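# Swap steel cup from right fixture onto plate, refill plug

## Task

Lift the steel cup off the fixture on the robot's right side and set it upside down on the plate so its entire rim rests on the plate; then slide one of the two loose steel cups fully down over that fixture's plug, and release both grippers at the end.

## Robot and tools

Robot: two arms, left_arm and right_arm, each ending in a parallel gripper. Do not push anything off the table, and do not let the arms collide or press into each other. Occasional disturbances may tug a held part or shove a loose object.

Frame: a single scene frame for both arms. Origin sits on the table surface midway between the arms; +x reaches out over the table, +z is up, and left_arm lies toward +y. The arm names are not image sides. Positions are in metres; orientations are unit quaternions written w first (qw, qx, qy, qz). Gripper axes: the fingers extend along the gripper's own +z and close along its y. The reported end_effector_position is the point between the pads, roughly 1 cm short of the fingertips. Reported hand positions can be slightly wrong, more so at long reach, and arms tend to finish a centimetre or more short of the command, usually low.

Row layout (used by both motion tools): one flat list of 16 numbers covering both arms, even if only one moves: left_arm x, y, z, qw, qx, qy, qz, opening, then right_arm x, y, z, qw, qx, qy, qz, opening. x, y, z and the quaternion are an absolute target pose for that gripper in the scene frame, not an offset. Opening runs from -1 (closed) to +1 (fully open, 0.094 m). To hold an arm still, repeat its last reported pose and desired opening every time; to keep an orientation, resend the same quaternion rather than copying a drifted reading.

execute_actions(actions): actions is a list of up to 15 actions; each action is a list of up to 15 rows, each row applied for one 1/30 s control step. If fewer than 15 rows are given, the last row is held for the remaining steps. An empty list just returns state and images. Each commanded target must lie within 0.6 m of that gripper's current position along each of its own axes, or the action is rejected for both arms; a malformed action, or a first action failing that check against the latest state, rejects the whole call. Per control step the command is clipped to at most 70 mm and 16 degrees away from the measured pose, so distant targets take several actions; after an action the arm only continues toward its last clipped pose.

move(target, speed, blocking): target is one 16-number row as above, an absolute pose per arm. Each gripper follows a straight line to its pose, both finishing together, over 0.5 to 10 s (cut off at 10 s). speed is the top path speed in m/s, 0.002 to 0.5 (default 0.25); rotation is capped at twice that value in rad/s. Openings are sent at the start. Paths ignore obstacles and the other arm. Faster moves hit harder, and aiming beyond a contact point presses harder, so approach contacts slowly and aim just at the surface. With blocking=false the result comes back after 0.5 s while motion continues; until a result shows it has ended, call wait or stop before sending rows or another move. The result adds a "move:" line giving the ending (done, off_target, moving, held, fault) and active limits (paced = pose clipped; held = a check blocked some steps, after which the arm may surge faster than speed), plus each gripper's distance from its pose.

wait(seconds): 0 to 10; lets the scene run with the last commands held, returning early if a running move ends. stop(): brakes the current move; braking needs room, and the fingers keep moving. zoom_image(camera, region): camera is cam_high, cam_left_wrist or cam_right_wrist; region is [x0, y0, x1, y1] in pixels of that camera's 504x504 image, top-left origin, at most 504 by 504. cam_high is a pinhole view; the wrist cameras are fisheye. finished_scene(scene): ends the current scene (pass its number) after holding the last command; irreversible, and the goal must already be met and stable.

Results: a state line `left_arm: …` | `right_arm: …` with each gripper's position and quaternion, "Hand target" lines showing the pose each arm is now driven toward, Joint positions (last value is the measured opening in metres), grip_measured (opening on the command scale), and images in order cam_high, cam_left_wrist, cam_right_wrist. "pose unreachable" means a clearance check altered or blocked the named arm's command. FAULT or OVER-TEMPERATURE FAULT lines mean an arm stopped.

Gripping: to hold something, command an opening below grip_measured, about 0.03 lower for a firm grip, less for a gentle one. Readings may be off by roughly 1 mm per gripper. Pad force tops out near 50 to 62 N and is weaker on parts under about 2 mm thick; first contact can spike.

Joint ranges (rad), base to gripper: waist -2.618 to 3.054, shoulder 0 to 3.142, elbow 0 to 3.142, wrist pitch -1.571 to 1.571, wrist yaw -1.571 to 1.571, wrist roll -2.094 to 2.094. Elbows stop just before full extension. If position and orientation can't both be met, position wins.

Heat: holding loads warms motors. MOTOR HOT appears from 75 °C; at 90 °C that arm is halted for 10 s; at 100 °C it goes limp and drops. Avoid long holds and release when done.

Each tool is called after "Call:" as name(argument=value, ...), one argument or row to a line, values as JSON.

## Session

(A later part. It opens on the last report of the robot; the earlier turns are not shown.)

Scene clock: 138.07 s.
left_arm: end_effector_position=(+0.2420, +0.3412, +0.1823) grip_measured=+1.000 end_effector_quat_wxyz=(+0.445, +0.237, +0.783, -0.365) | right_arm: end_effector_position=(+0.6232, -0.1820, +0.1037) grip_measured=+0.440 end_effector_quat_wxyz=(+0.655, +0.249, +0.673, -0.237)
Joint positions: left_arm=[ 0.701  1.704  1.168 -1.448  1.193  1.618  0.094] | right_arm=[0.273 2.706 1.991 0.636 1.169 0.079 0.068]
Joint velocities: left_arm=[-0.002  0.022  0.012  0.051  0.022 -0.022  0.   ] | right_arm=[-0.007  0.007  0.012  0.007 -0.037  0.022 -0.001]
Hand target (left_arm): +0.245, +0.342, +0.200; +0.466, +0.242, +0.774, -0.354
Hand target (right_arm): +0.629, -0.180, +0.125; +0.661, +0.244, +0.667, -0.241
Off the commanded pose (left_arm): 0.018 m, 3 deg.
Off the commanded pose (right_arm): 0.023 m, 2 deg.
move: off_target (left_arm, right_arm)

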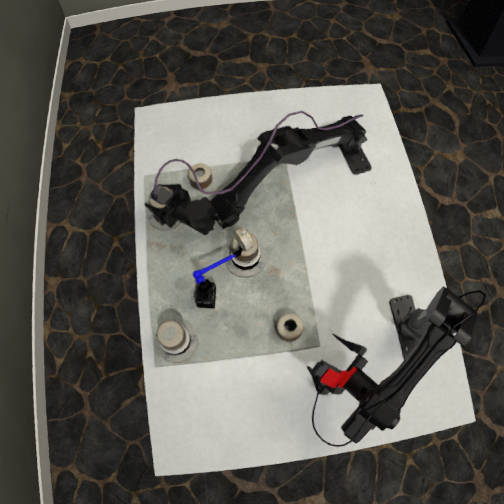

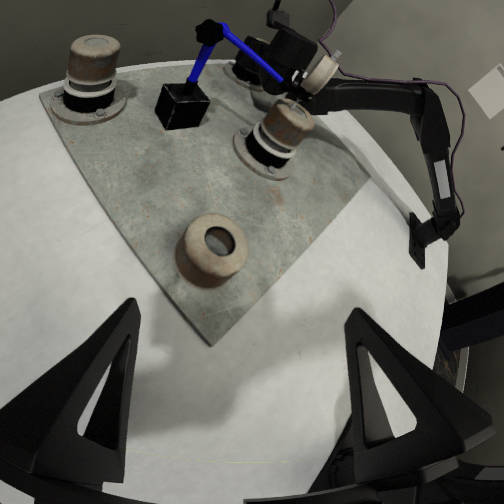

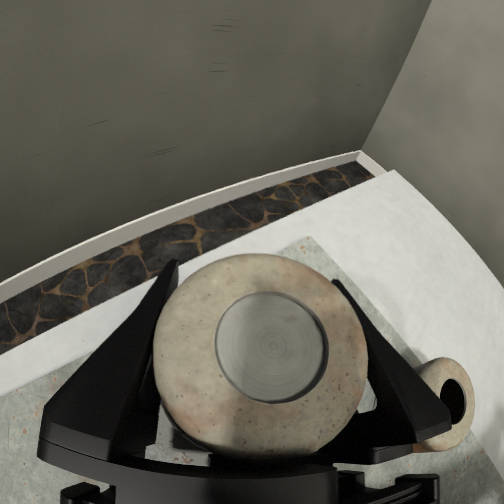

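Call:
move(
  target=[0.246,0.342,0.2,0.466,0.242,0.774,-0.354,1, 0.625,-0.182,0.104,0.664,0.242,0.664,-0.242,1],
)

Call:
move(
  target=[0.246,0.342,0.2,0.466,0.242,0.774,-0.354,1, 0.625,-0.182,0.2,0.664,0.242,0.664,-0.242,1],
  speed=0.1,
)

Scene clock: 143.93 s.
left_arm: end_effector_position=(+0.2420, +0.3412, +0.1822) grip_measured=+1.000 end_effector_quat_wxyz=(+0.445, +0.237, +0.783, -0.365) | right_arm: end_effector_position=(+0.6233, -0.1817, +0.0993) grip_measured=+1.000 end_effector_quat_wxyz=(+0.658, +0.239, +0.670, -0.246)
Joint positions: left_arm=[ 0.701  1.704  1.168 -1.448  1.192  1.618  0.094] | right_arm=[0.273 2.73  1.991 0.708 1.169 0.014 0.094]
Joint velocities: left_arm=[ 0.007  0.007  0.007 -0.007 -0.081 -0.007  0.   ] | right_arm=[-0.022 -0.002 -0.017  0.051  0.066 -0.066  0.   ]
Hand target (left_arm): +0.245, +0.342, +0.200; +0.466, +0.242, +0.774, -0.354
Hand target (right_arm): +0.625, -0.182, +0.104; +0.664, +0.242, +0.665, -0.242
Off the commanded pose (left_arm): 0.018 m, 3 deg.
Off the commanded pose (right_arm): 0.005 m, 1 deg.
move: off_target (left_arm)

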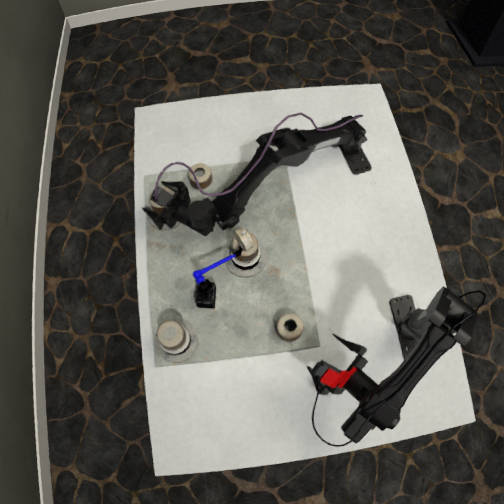

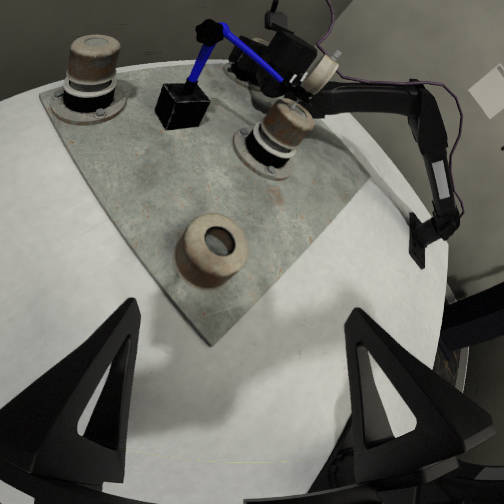

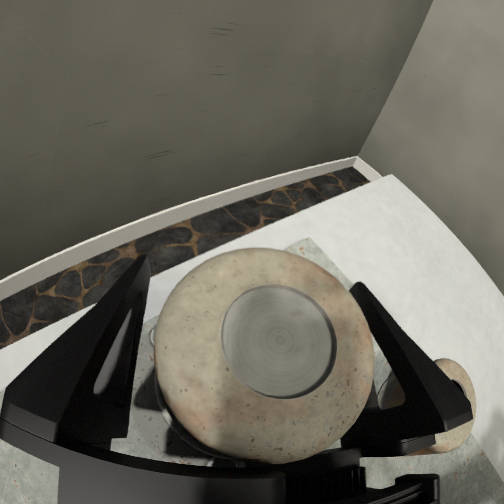

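Scene clock: 145.37 s.
left_arm: end_effector_position=(+0.2420, +0.3412, +0.1823) grip_measured=+1.000 end_effector_quat_wxyz=(+0.445, +0.237, +0.783, -0.365) | right_arm: end_effector_position=(+0.6227, -0.1821, +0.1797) grip_measured=+1.000 end_effector_quat_wxyz=(+0.660, +0.237, +0.669, -0.248)
Joint positions: left_arm=[ 0.701  1.704  1.168 -1.448  1.193  1.618  0.094] | right_arm=[ 0.273  2.576  2.022  0.537  1.169 -0.002  0.094]
Joint velocities: left_arm=[ 0.012 -0.007 -0.002  0.022  0.022 -0.051  0.   ] | right_arm=[ 0.007 -0.002  0.002 -0.125 -0.066  0.022  0.   ]
Hand target (left_arm): +0.245, +0.342, +0.200; +0.466, +0.242, +0.774, -0.354
Hand target (right_arm): +0.624, -0.183, +0.200; +0.665, +0.242, +0.664, -0.242
Off the commanded pose (left_arm): 0.018 m, 3 deg.
Off the commanded pose (right_arm): 0.020 m, 1 deg.
move: off_target (left_arm, right_arm)

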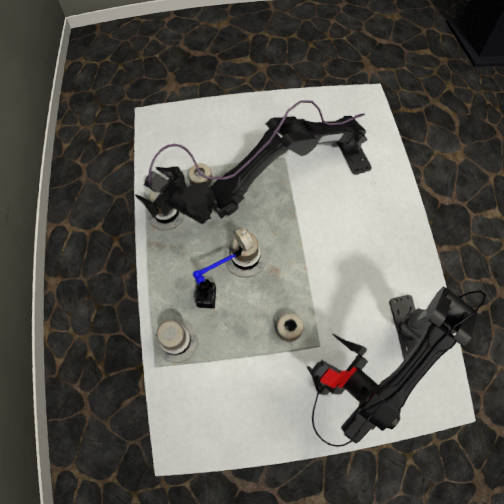

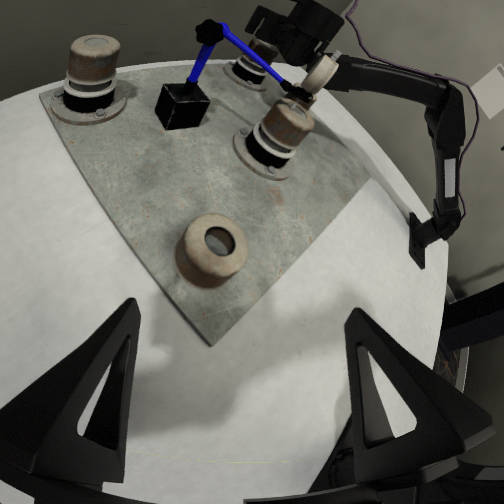

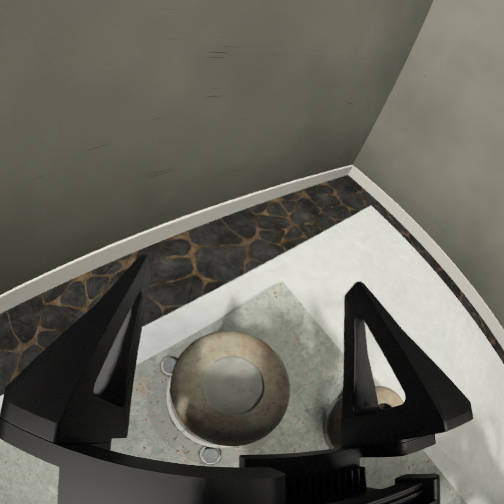

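Call:
move(
  target=[0.246,0.342,0.2,0.466,0.242,0.774,-0.354,1, 0.63,-0.162,0.2,0.259,0,0.966,0,1],
  speed=0.15,
)

Scene clock: 155.50 s.
left_arm: end_effector_position=(+0.2420, +0.3412, +0.1823) grip_measured=+1.000 end_effector_quat_wxyz=(+0.445, +0.237, +0.783, -0.365) | right_arm: end_effector_position=(+0.6330, -0.1606, +0.1816) grip_measured=+1.000 end_effector_quat_wxyz=(+0.397, -0.012, +0.918, +0.025)
Joint positions: left_arm=[ 0.701  1.704  1.168 -1.448  1.193  1.618  0.094] | right_arm=[ 0.084  2.641  2.837 -0.96   0.148  0.19   0.094]
Joint velocities: left_arm=[ 0.007 -0.002  0.002 -0.037 -0.007 -0.037  0.   ] | right_arm=[-0.002  0.017 -0.012  0.022 -0.037 -0.037  0.   ]
Hand target (left_arm): +0.245, +0.342, +0.200; +0.466, +0.242, +0.774, -0.354
Hand target (right_arm): +0.631, -0.163, +0.200; +0.408, -0.015, +0.912, +0.032
Off the commanded pose (left_arm): 0.018 m, 3 deg.
Off the commanded pose (right_arm): 0.019 m, 17 deg; orientation clipped at the last step of the last action.
elbow stopped short (right arm): the move would have taken joint 3 (elbow) straighter than the controller allows; a more bent joint 3 avoids this.
move: off_target (left_arm, right_arm); limits=paced

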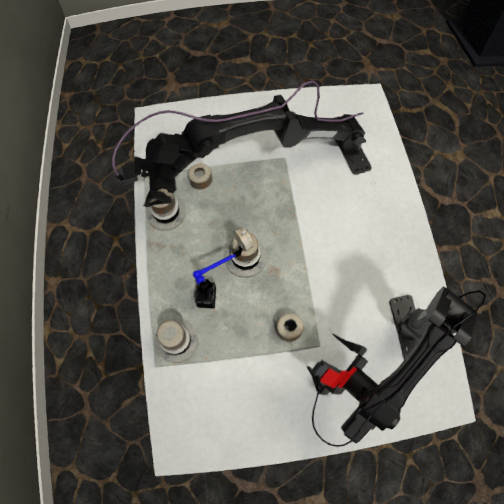

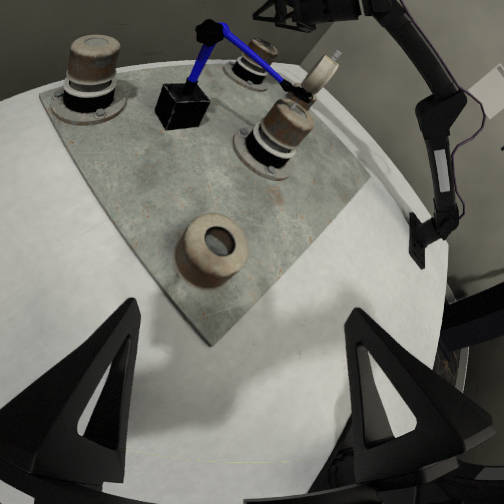

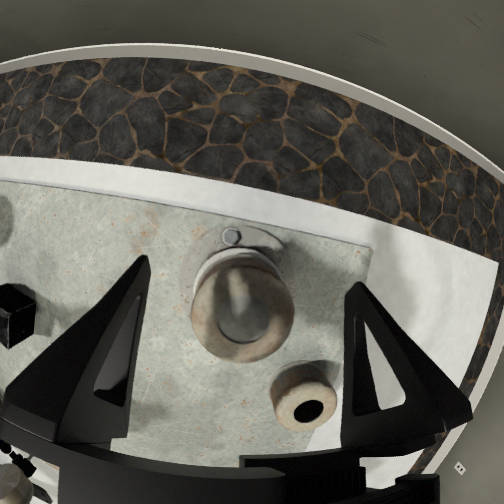

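Call:
move(
  target=[0.246,0.342,0.2,0.466,0.242,0.774,-0.354,1, 0.645,-0.162,0.105,0.383,0,0.924,0,1],
  speed=0.06,
)

Scene clock: 161.00 s.
left_arm: end_effector_position=(+0.2420, +0.3412, +0.1822) grip_measured=+1.000 end_effector_quat_wxyz=(+0.445, +0.237, +0.783, -0.365) | right_arm: end_effector_position=(+0.6428, -0.1645, +0.1013) grip_measured=+1.000 end_effector_quat_wxyz=(+0.370, -0.006, +0.929, +0.001)
Joint positions: left_arm=[ 0.701  1.704  1.168 -1.448  1.192  1.618  0.094] | right_arm=[ 0.084  2.641  2.549 -0.739  0.185  0.196  0.094]
Joint velocities: left_arm=[ 0.012 -0.007 -0.012 -0.007 -0.022 -0.037  0.   ] | right_arm=[-0.017 -0.002  0.007 -0.066 -0.037 -0.037  0.   ]
Hand target (left_arm): +0.245, +0.342, +0.200; +0.466, +0.242, +0.774, -0.354
Hand target (right_arm): +0.645, -0.162, +0.105; +0.382, -0.000, +0.924, -0.000
Off the commanded pose (left_arm): 0.018 m, 3 deg.
Off the commanded pose (right_arm): 0.005 m, 2 deg.
move: off_target (left_arm)

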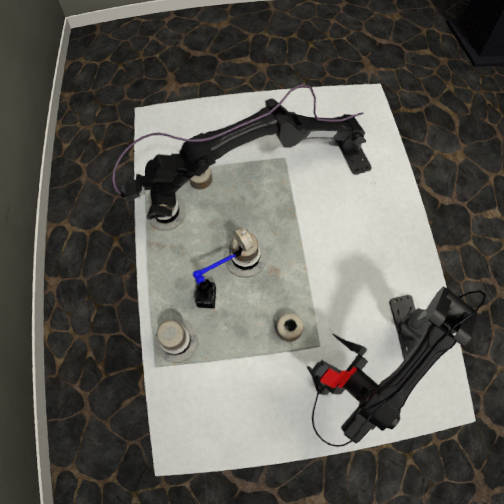

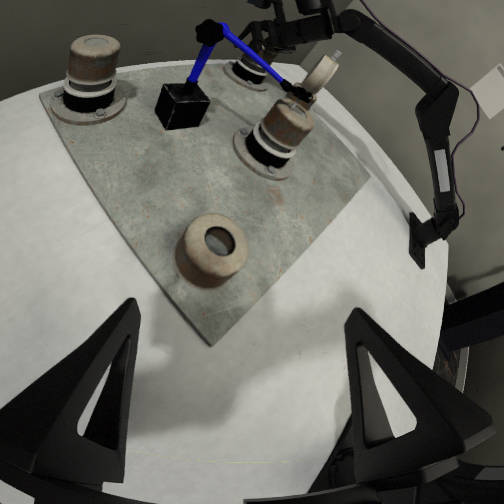

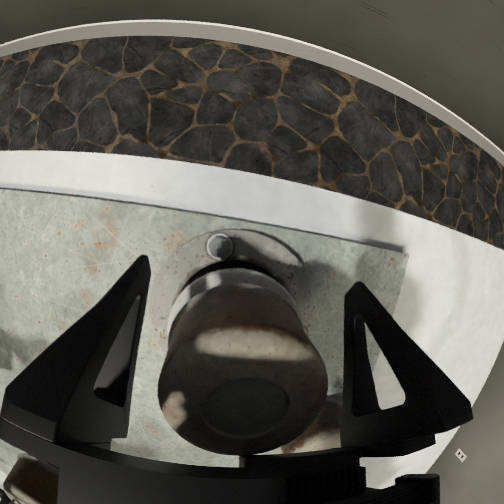

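Call:
move(
  target=[0.246,0.342,0.2,0.466,0.242,0.774,-0.354,1, 0.645,-0.162,0.105,0.383,0,0.924,0,0.3],
)

Call:
move(
  target=[0.246,0.342,0.2,0.466,0.242,0.774,-0.354,1, 0.645,-0.162,0.19,0.383,0,0.924,0,0.3],
  speed=0.04,
)

Scene clock: 164.73 s.
left_arm: end_effector_position=(+0.2420, +0.3412, +0.1822) grip_measured=+1.000 end_effector_quat_wxyz=(+0.445, +0.237, +0.783, -0.365) | right_arm: end_effector_position=(+0.6448, -0.1631, +0.1023) grip_measured=+0.401 end_effector_quat_wxyz=(+0.375, -0.005, +0.927, +0.004)
Joint positions: left_arm=[ 0.701  1.704  1.168 -1.448  1.192  1.618  0.094] | right_arm=[ 0.085  2.641  2.545 -0.723  0.183  0.197  0.066]
Joint velocities: left_arm=[-0.002  0.012 -0.017  0.007  0.051  0.081  0.   ] | right_arm=[ 0.017 -0.002 -0.002 -0.007  0.066 -0.007 -0.   ]
Hand target (left_arm): +0.245, +0.342, +0.200; +0.466, +0.242, +0.774, -0.354
Hand target (right_arm): +0.645, -0.162, +0.105; +0.382, +0.000, +0.924, +0.000
Off the commanded pose (left_arm): 0.018 m, 3 deg.
Off the commanded pose (right_arm): 0.003 m, 1 deg.
move: off_target (left_arm)

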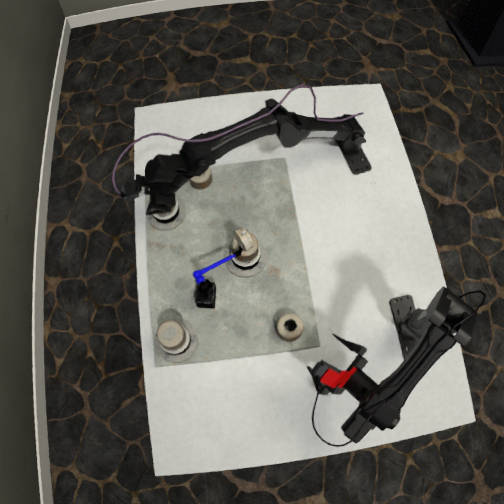

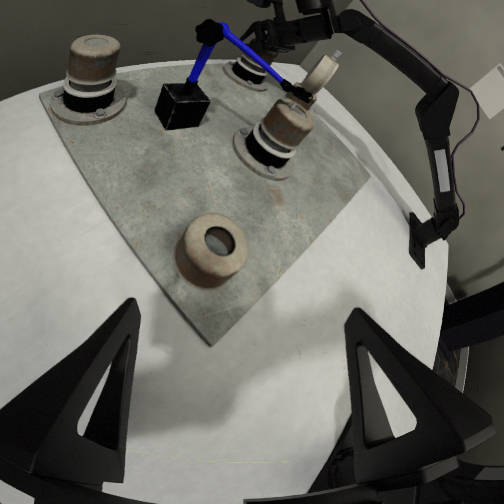

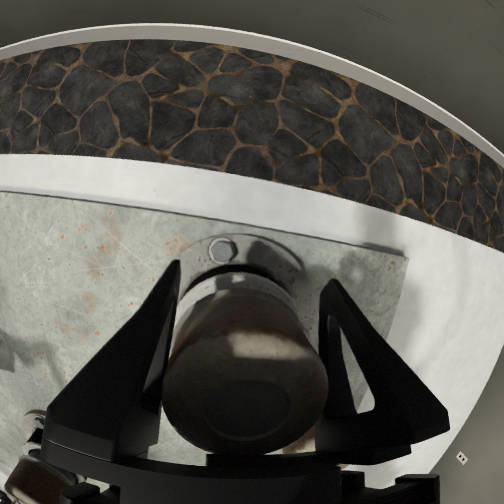

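Scene clock: 167.40 s.
left_arm: end_effector_position=(+0.2420, +0.3412, +0.1823) grip_measured=+1.000 end_effector_quat_wxyz=(+0.445, +0.237, +0.783, -0.365) | right_arm: end_effector_position=(+0.6409, -0.1642, +0.1454) grip_measured=+0.401 end_effector_quat_wxyz=(+0.383, -0.004, +0.924, +0.006)
Joint positions: left_arm=[ 0.701  1.704  1.168 -1.448  1.193  1.618  0.094] | right_arm=[ 0.085  2.701  2.829 -0.93   0.183  0.197  0.066]
Joint velocities: left_arm=[-0.027 -0.002 -0.017 -0.022 -0.037 -0.007  0.   ] | right_arm=[ 0.012 -0.007 -0.007 -0.022 -0.022 -0.007  0.   ]
Hand target (left_arm): +0.245, +0.342, +0.200; +0.466, +0.242, +0.774, -0.354
Hand target (right_arm): +0.642, -0.163, +0.189; +0.422, -0.003, +0.907, +0.011
Off the commanded pose (left_arm): 0.018 m, 3 deg.
Off the commanded pose (right_arm): 0.045 m, 1 deg.
elbow stopped short (right arm): the move would have taken joint 3 (elbow) straighter than the controller allows; a more bent joint 3 avoids this.
move: off_target (left_arm, right_arm)

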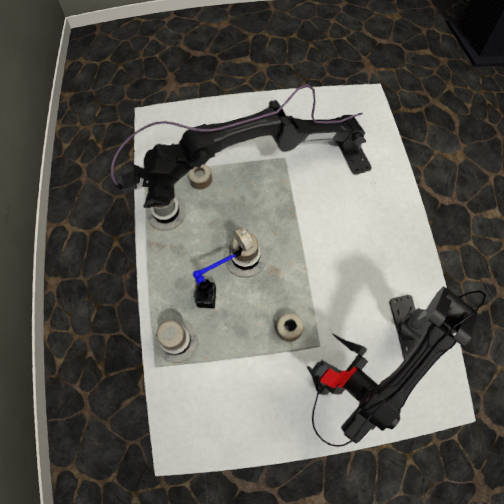

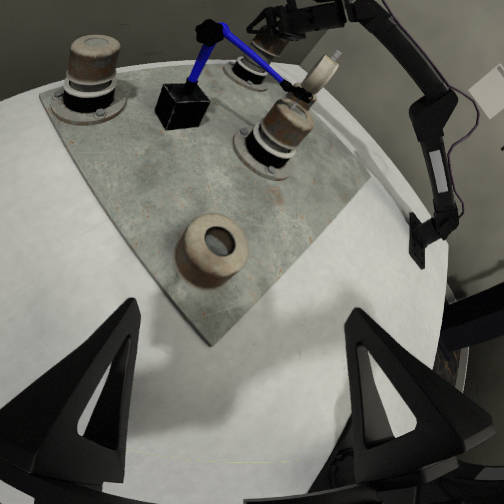

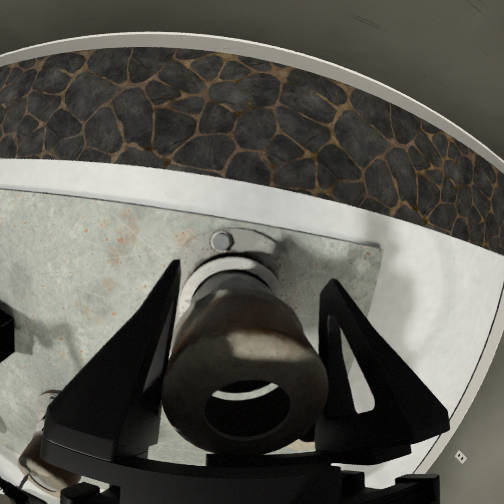

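Call:
move(
  target=[0.246,0.342,0.2,0.466,0.242,0.774,-0.354,1, 0.635,-0.163,0.17,0.383,0,0.924,0,0.3],
  speed=0.04,
)

Call:
move(
  target=[0.246,0.342,0.2,0.466,0.242,0.774,-0.354,1, 0.56,-0.08,0.19,0.383,0,0.924,0,0.3],
  speed=0.08,
)

Scene clock: 172.40 s.
left_arm: end_effector_position=(+0.2420, +0.3412, +0.1822) grip_measured=+1.000 end_effector_quat_wxyz=(+0.445, +0.237, +0.783, -0.365) | right_arm: end_effector_position=(+0.6406, -0.1643, +0.1431) grip_measured=+0.401 end_effector_quat_wxyz=(+0.380, -0.004, +0.925, +0.006)
Joint positions: left_arm=[ 0.701  1.704  1.168 -1.448  1.192  1.618  0.094] | right_arm=[ 0.085  2.704  2.829 -0.932  0.183  0.198  0.066]
Joint velocities: left_arm=[-0.012  0.002 -0.012 -0.007 -0.081 -0.154  0.   ] | right_arm=[-0.002  0.012 -0.007  0.037  0.022 -0.095 -0.   ]
Hand target (left_arm): +0.245, +0.342, +0.200; +0.466, +0.242, +0.774, -0.354
Hand target (right_arm): +0.635, -0.163, +0.169; +0.393, -0.001, +0.920, +0.003
Off the commanded pose (left_arm): 0.018 m, 3 deg.
Off the commanded pose (right_arm): 0.028 m, 1 deg.
elbow stopped short (right arm): the move would have taken joint 3 (elbow) straighter than the controller allows; a more bent joint 3 avoids this.
move: off_target (left_arm, right_arm)

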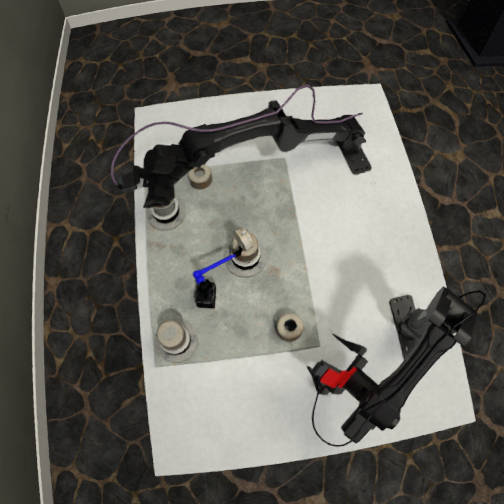

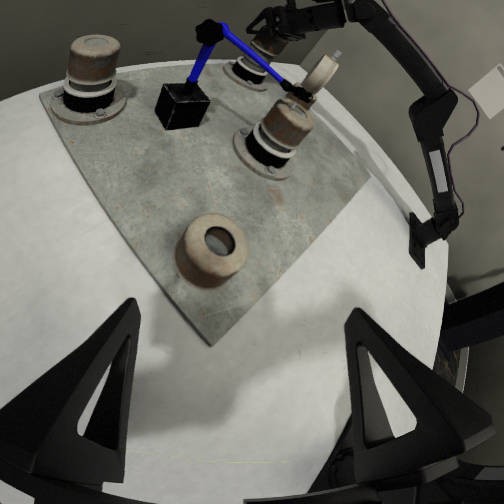

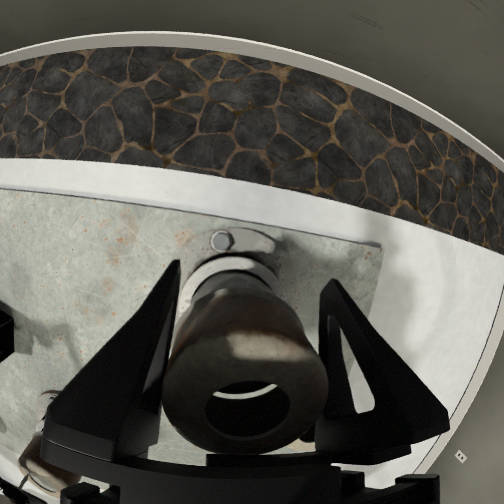

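Scene clock: 174.33 s.
left_arm: end_effector_position=(+0.2420, +0.3412, +0.1823) grip_measured=+1.000 end_effector_quat_wxyz=(+0.445, +0.237, +0.783, -0.365) | right_arm: end_effector_position=(+0.5606, -0.0737, +0.1635) grip_measured=+0.401 end_effector_quat_wxyz=(+0.360, -0.013, +0.933, +0.001)
Joint positions: left_arm=[ 0.701  1.704  1.168 -1.448  1.193  1.618  0.094] | right_arm=[ 0.299  2.429  2.425 -0.889  0.313  0.355  0.066]
Joint velocities: left_arm=[ 0.012  0.022  0.022 -0.066 -0.007  0.051  0.   ] | right_arm=[-0.002  0.007  0.002  0.051  0.051  0.007 -0.001]
Hand target (left_arm): +0.246, +0.342, +0.200; +0.466, +0.242, +0.774, -0.354
Hand target (right_arm): +0.561, -0.079, +0.190; +0.383, +0.001, +0.924, +0.002
Off the commanded pose (left_arm): 0.018 m, 3 deg.
Off the commanded pose (right_arm): 0.027 m, 3 deg.
move: off_target (left_arm, right_arm)

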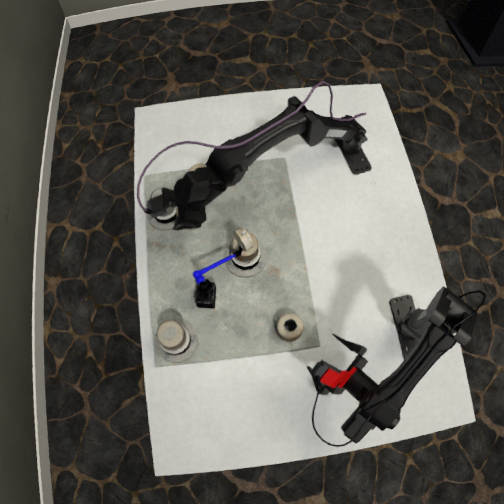

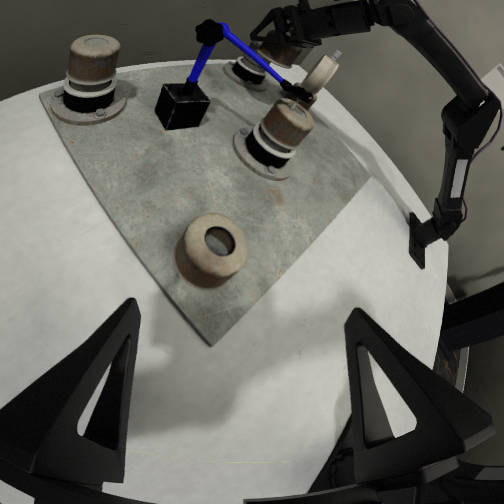

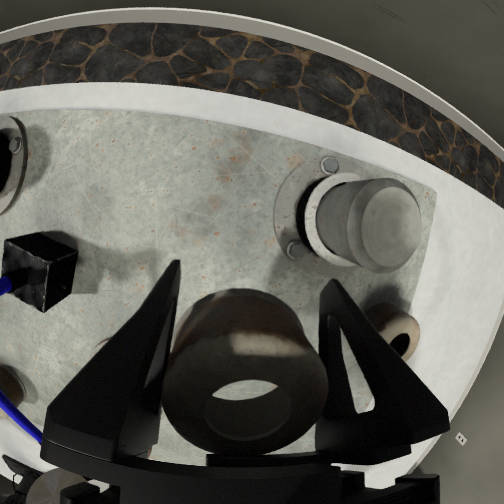

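Call:
move(
  target=[0.246,0.342,0.2,0.466,0.242,0.774,-0.354,1, 0.56,-0.075,0.06,0.383,0,0.924,0,0.3],
  speed=0.06,
)

Scene clock: 178.97 s.
left_arm: end_effector_position=(+0.2420, +0.3412, +0.1822) grip_measured=+1.000 end_effector_quat_wxyz=(+0.445, +0.237, +0.783, -0.365) | right_arm: end_effector_position=(+0.5578, -0.0782, +0.0483) grip_measured=+0.401 end_effector_quat_wxyz=(+0.363, -0.006, +0.932, -0.003)
Joint positions: left_arm=[ 0.701  1.704  1.168 -1.448  1.192  1.618  0.094] | right_arm=[ 0.299  2.406  1.92  -0.404  0.328  0.365  0.066]
Joint velocities: left_arm=[ 0.022 -0.007 -0.007 -0.037 -0.007 -0.022  0.   ] | right_arm=[-0.012  0.007 -0.012 -0.007  0.007 -0.051  0.   ]
Hand target (left_arm): +0.245, +0.342, +0.200; +0.466, +0.242, +0.774, -0.354
Hand target (right_arm): +0.560, -0.075, +0.060; +0.382, +0.001, +0.924, -0.000
Off the commanded pose (left_arm): 0.018 m, 3 deg.
Off the commanded pose (right_arm): 0.012 m, 3 deg.
move: off_target (left_arm, right_arm)

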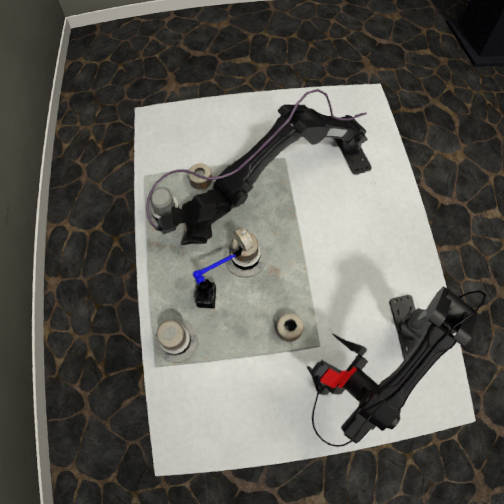

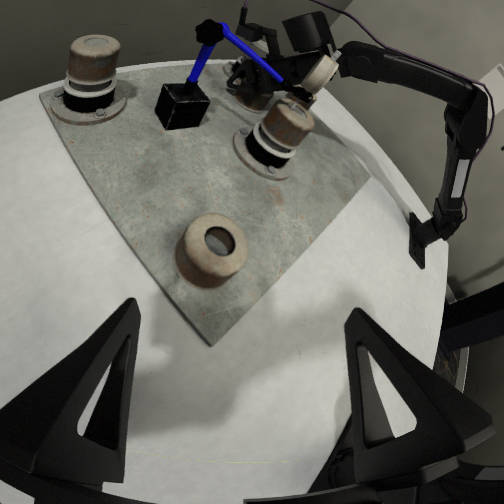

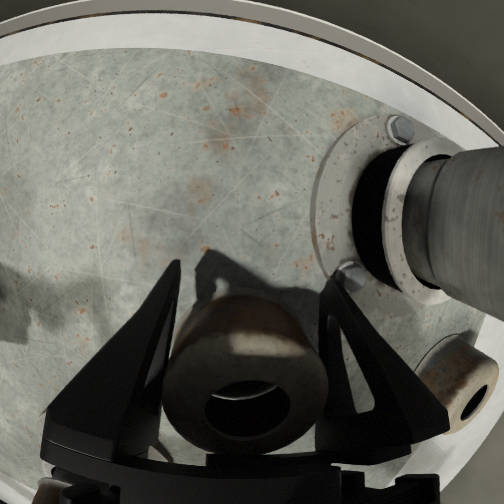

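Call:
move(
  target=[0.246,0.342,0.2,0.466,0.242,0.774,-0.354,1, 0.56,-0.075,0.045,0.383,0,0.924,0,0.3],
  speed=0.03,
)

Scene clock: 182.50 s.
left_arm: end_effector_position=(+0.2420, +0.3412, +0.1822) grip_measured=+1.000 end_effector_quat_wxyz=(+0.445, +0.237, +0.783, -0.365) | right_arm: end_effector_position=(+0.5617, -0.0761, +0.0477) grip_measured=+0.401 end_effector_quat_wxyz=(+0.376, -0.003, +0.926, +0.004)
Joint positions: left_arm=[ 0.701  1.704  1.168 -1.448  1.192  1.618  0.094] | right_arm=[ 0.299  2.406  1.898 -0.35   0.328  0.365  0.066]
Joint velocities: left_arm=[-0.007  0.002  0.007  0.007  0.022 -0.081  0.   ] | right_arm=[-0.007 -0.012 -0.022  0.022  0.022 -0.007 -0.   ]
Hand target (left_arm): +0.245, +0.342, +0.200; +0.466, +0.242, +0.774, -0.354
Hand target (right_arm): +0.560, -0.075, +0.045; +0.382, +0.000, +0.924, -0.000
Off the commanded pose (left_arm): 0.018 m, 3 deg.
Off the commanded pose (right_arm): 0.003 m, 1 deg.
move: off_target (left_arm)

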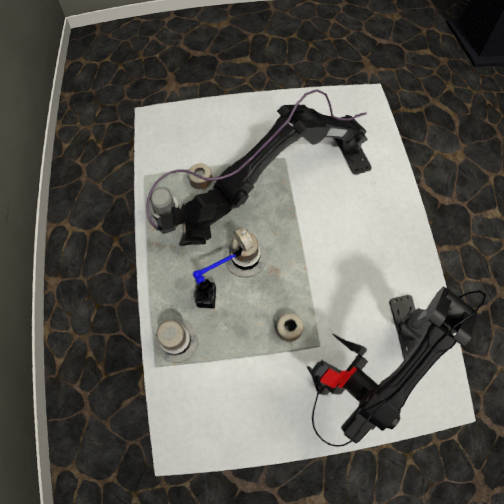

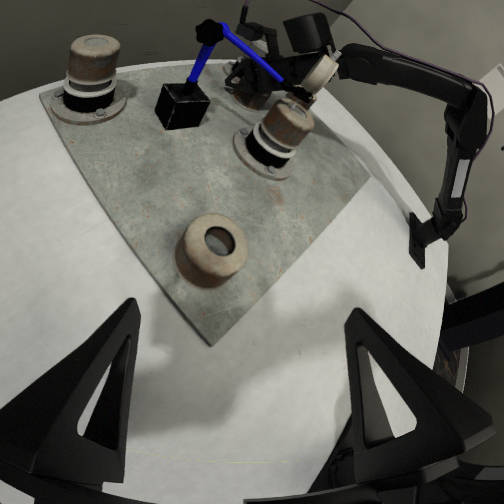

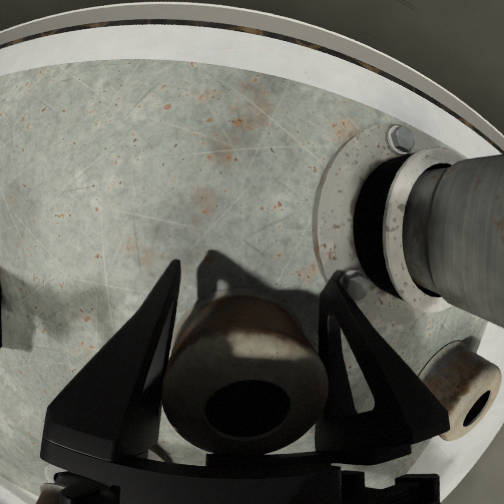

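Call:
move(
  target=[0.246,0.342,0.2,0.466,0.242,0.774,-0.354,1, 0.56,-0.075,0.055,0.383,0,0.924,0,1],
)

Call:
move(
  target=[0.246,0.342,0.2,0.466,0.242,0.774,-0.354,1, 0.52,-0.08,0.16,0.383,0,0.924,0,1],
  speed=0.12,
)

Call:
move(
  target=[0.246,0.342,0.2,0.466,0.242,0.774,-0.354,1, 0.5,-0.23,0.16,0.383,0,0.924,0,1],
  speed=0.15,
)

Scene clock: 188.27 s.
left_arm: end_effector_position=(+0.2420, +0.3412, +0.1822) grip_measured=+1.000 end_effector_quat_wxyz=(+0.445, +0.237, +0.783, -0.365) | right_arm: end_effector_position=(+0.5616, -0.0723, +0.0486) grip_measured=+1.000 end_effector_quat_wxyz=(+0.378, -0.005, +0.926, +0.009)
Joint positions: left_arm=[ 0.701  1.704  1.168 -1.448  1.192  1.618  0.094] | right_arm=[ 0.302  2.406  1.898 -0.343  0.322  0.365  0.094]
Joint velocities: left_arm=[-0.002 -0.007  0.007  0.051 -0.007 -0.022  0.   ] | right_arm=[-0.022  0.002 -0.017 -0.081  0.081  0.022  0.   ]
Hand target (left_arm): +0.245, +0.342, +0.200; +0.466, +0.242, +0.774, -0.354
Hand target (right_arm): +0.560, -0.075, +0.055; +0.383, -0.000, +0.924, +0.000
Off the commanded pose (left_arm): 0.018 m, 3 deg.
Off the commanded pose (right_arm): 0.007 m, 1 deg.
move: off_target (left_arm)

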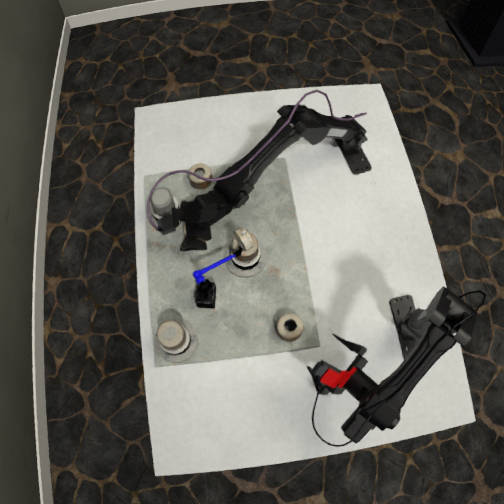

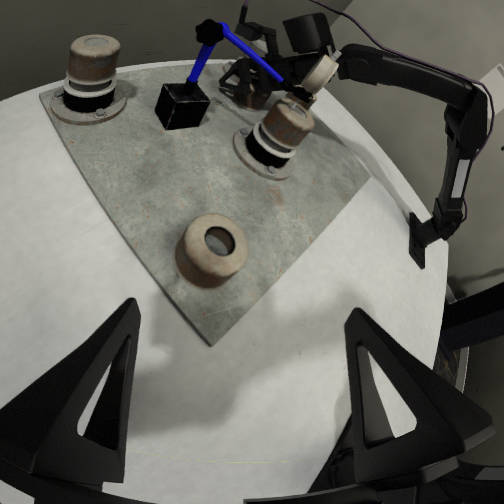

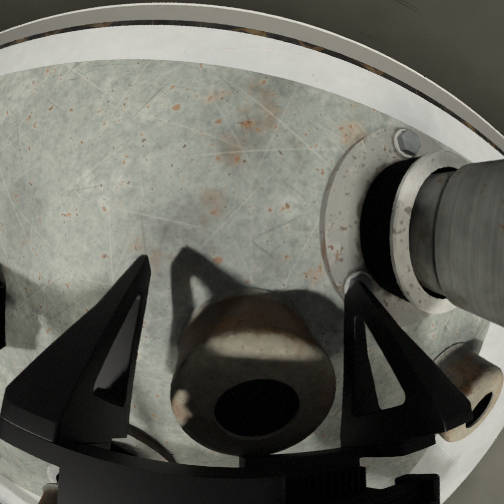

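Scene clock: 189.83 s.
left_arm: end_effector_position=(+0.2420, +0.3412, +0.1823) grip_measured=+1.000 end_effector_quat_wxyz=(+0.445, +0.237, +0.783, -0.365) | right_arm: end_effector_position=(+0.5194, -0.0811, +0.1385) grip_measured=+1.000 end_effector_quat_wxyz=(+0.368, -0.007, +0.930, -0.001)
Joint positions: left_arm=[ 0.701  1.704  1.168 -1.448  1.193  1.618  0.094] | right_arm=[ 0.332  2.184  1.898 -0.602  0.35   0.388  0.094]
Joint velocities: left_arm=[-0.012  0.002 -0.012 -0.007 -0.007  0.022  0.   ] | right_arm=[-0.012 -0.007 -0.002 -0.051  0.037 -0.022  0.   ]
Hand target (left_arm): +0.245, +0.342, +0.200; +0.466, +0.242, +0.774, -0.354
Hand target (right_arm): +0.519, -0.080, +0.159; +0.383, +0.000, +0.924, +0.001
Off the commanded pose (left_arm): 0.018 m, 3 deg.
Off the commanded pose (right_arm): 0.021 m, 2 deg.
move: off_target (left_arm, right_arm)

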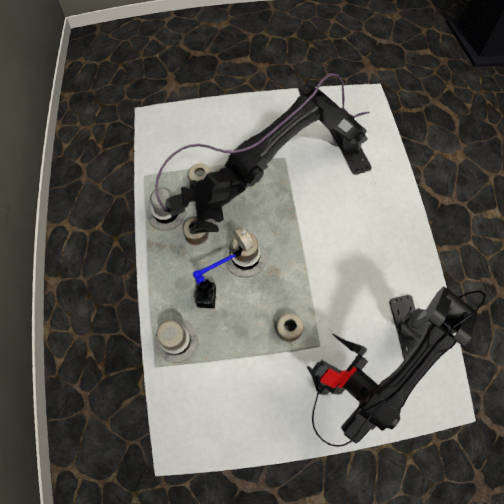

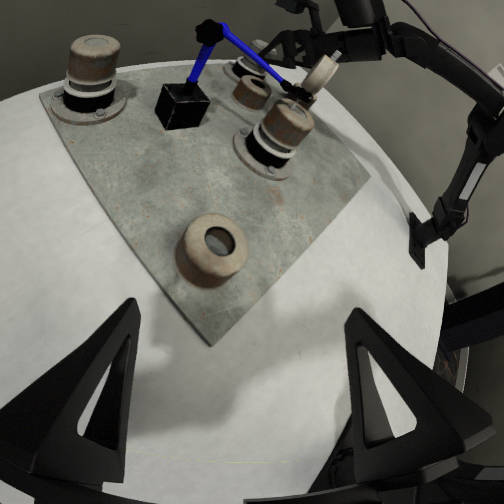

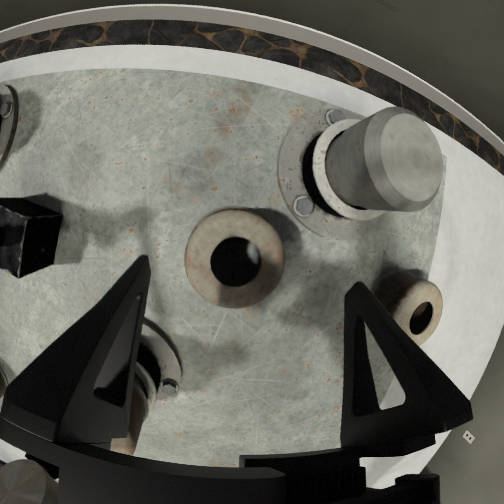

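Scene clock: 191.37 s.
left_arm: end_effector_position=(+0.2420, +0.3412, +0.1823) grip_measured=+1.000 end_effector_quat_wxyz=(+0.445, +0.237, +0.783, -0.365) | right_arm: end_effector_position=(+0.4986, -0.2333, +0.1492) grip_measured=+1.000 end_effector_quat_wxyz=(+0.369, +0.006, +0.929, -0.010)
Joint positions: left_arm=[ 0.701  1.704  1.168 -1.448  1.193  1.618  0.094] | right_arm=[ 0.03   1.866  1.466 -0.431  0.177  0.17   0.094]
Joint velocities: left_arm=[ 0.007  0.002 -0.032 -0.051 -0.007  0.037  0.   ] | right_arm=[ 0.002 -0.002 -0.022 -0.022 -0.051 -0.007  0.   ]
Hand target (left_arm): +0.245, +0.342, +0.200; +0.466, +0.242, +0.774, -0.354
Hand target (right_arm): +0.498, -0.230, +0.159; +0.382, -0.000, +0.924, -0.002
Off the commanded pose (left_arm): 0.018 m, 3 deg.
Off the commanded pose (right_arm): 0.011 m, 2 deg.
move: off_target (left_arm, right_arm)

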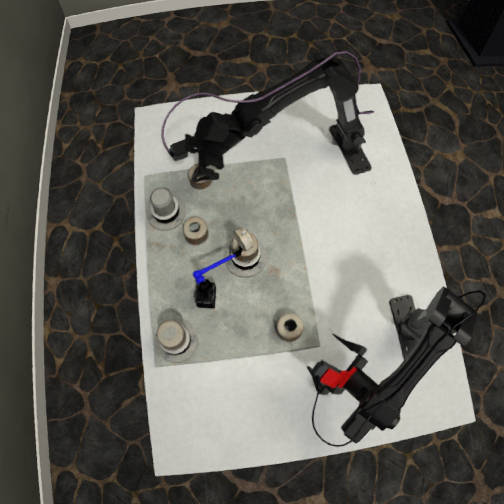

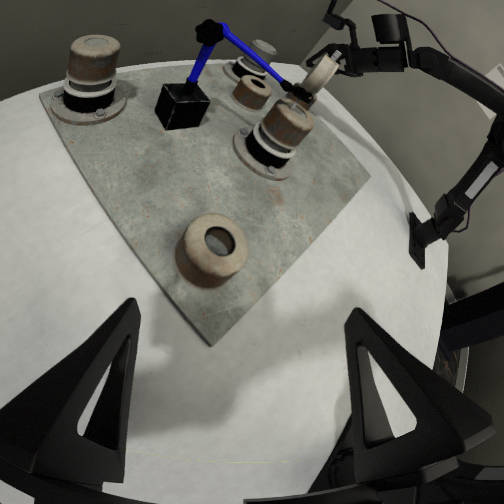

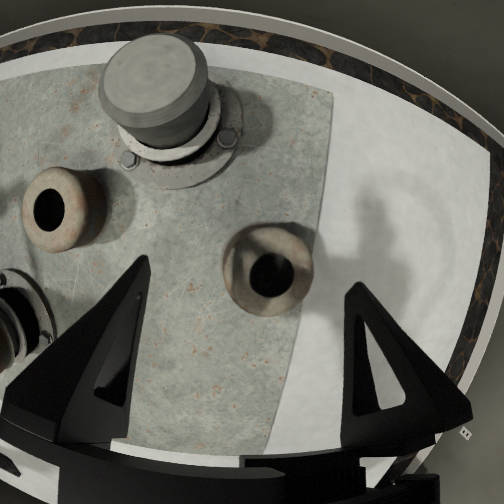

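Call:
move(
  target=[0.246,0.342,0.2,0.466,0.242,0.774,-0.354,1, 0.515,-0.245,0.10,0.383,0,0.924,0,1],
  speed=0.08,
)

Scene clock: 196.67 s.
left_arm: end_effector_position=(+0.2420, +0.3412, +0.1823) grip_measured=+1.000 end_effector_quat_wxyz=(+0.445, +0.237, +0.783, -0.365) | right_arm: end_effector_position=(+0.5136, -0.2442, +0.1012) grip_measured=+1.000 end_effector_quat_wxyz=(+0.379, +0.003, +0.925, -0.004)
Joint positions: left_arm=[ 0.701  1.704  1.168 -1.448  1.193  1.618  0.094] | right_arm=[-0.009  1.944  1.358 -0.217  0.14   0.136  0.094]
Joint velocities: left_arm=[-0.002 -0.007 -0.002  0.007  0.081 -0.022  0.   ] | right_arm=[-0.012 -0.002  0.012 -0.081  0.022  0.022  0.   ]
Hand target (left_arm): +0.245, +0.342, +0.200; +0.466, +0.242, +0.774, -0.354
Hand target (right_arm): +0.515, -0.245, +0.100; +0.383, +0.000, +0.924, -0.001
Off the commanded pose (left_arm): 0.018 m, 3 deg.
Off the commanded pose (right_arm): 0.002 m, 1 deg.
move: off_target (left_arm)

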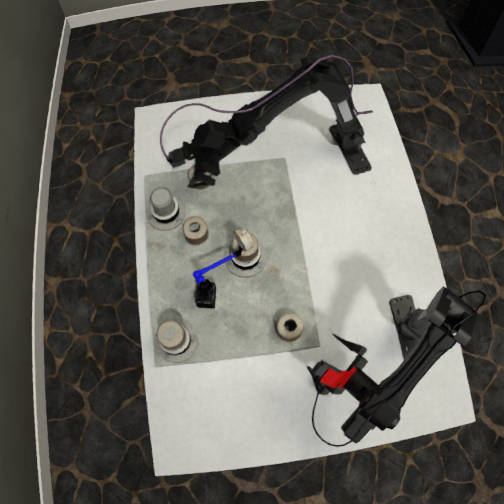

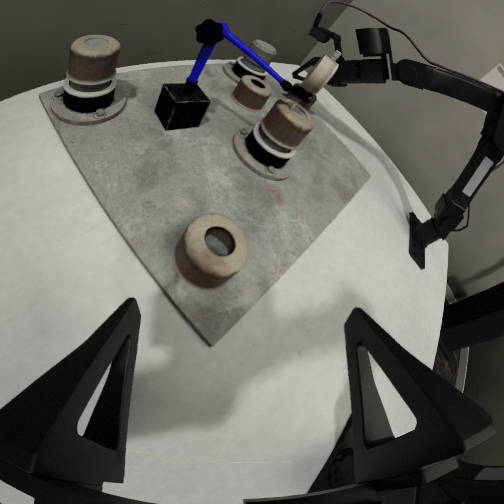

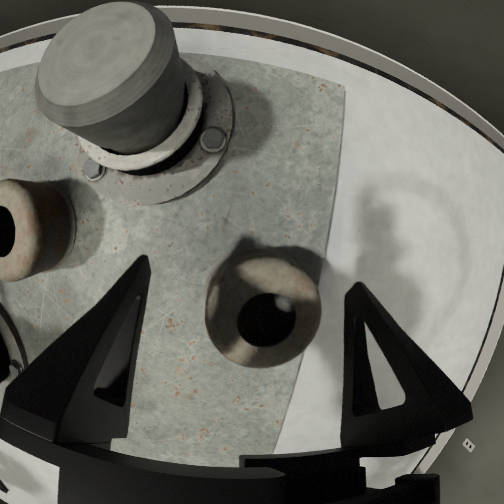

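Centered roughly. Descend.

Call:
move(
  target=[0.246,0.342,0.2,0.466,0.242,0.774,-0.354,1, 0.54,-0.248,0.05,0.383,0,0.924,0,1],
  speed=0.05,
)

Scene clock: 201.40 s.
left_arm: end_effector_position=(+0.2420, +0.3412, +0.1823) grip_measured=+1.000 end_effector_quat_wxyz=(+0.445, +0.237, +0.783, -0.365) | right_arm: end_effector_position=(+0.5324, -0.2472, +0.0460) grip_measured=+1.000 end_effector_quat_wxyz=(+0.372, +0.001, +0.928, -0.005)
Joint positions: left_arm=[ 0.701  1.704  1.168 -1.448  1.193  1.618  0.094] | right_arm=[-0.025  2.097  1.358 -0.078  0.127  0.123  0.094]
Joint velocities: left_arm=[-0.007  0.002  0.007 -0.007  0.022  0.037  0.   ] | right_arm=[ 0.002 -0.017 -0.017  0.051  0.051 -0.007  0.   ]
Hand target (left_arm): +0.246, +0.342, +0.200; +0.466, +0.242, +0.774, -0.354
Hand target (right_arm): +0.540, -0.248, +0.050; +0.383, -0.000, +0.924, -0.000
Off the commanded pose (left_arm): 0.018 m, 3 deg.
Off the commanded pose (right_arm): 0.009 m, 1 deg.
move: off_target (left_arm)

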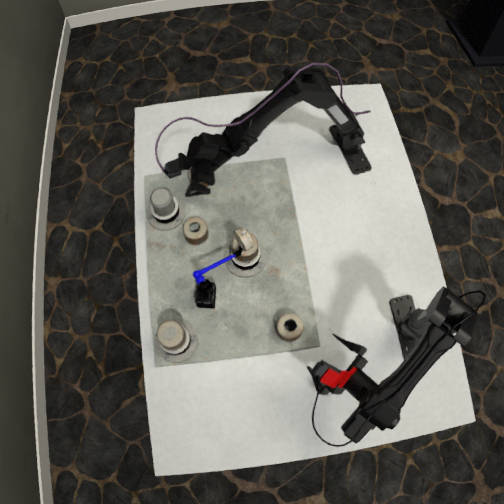

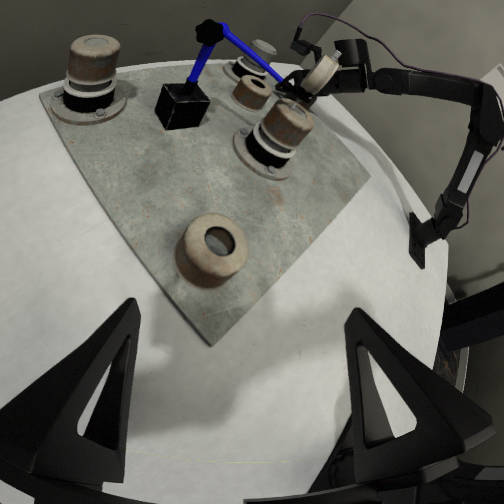

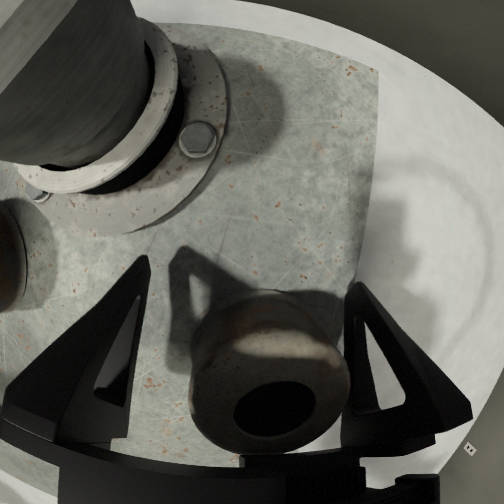

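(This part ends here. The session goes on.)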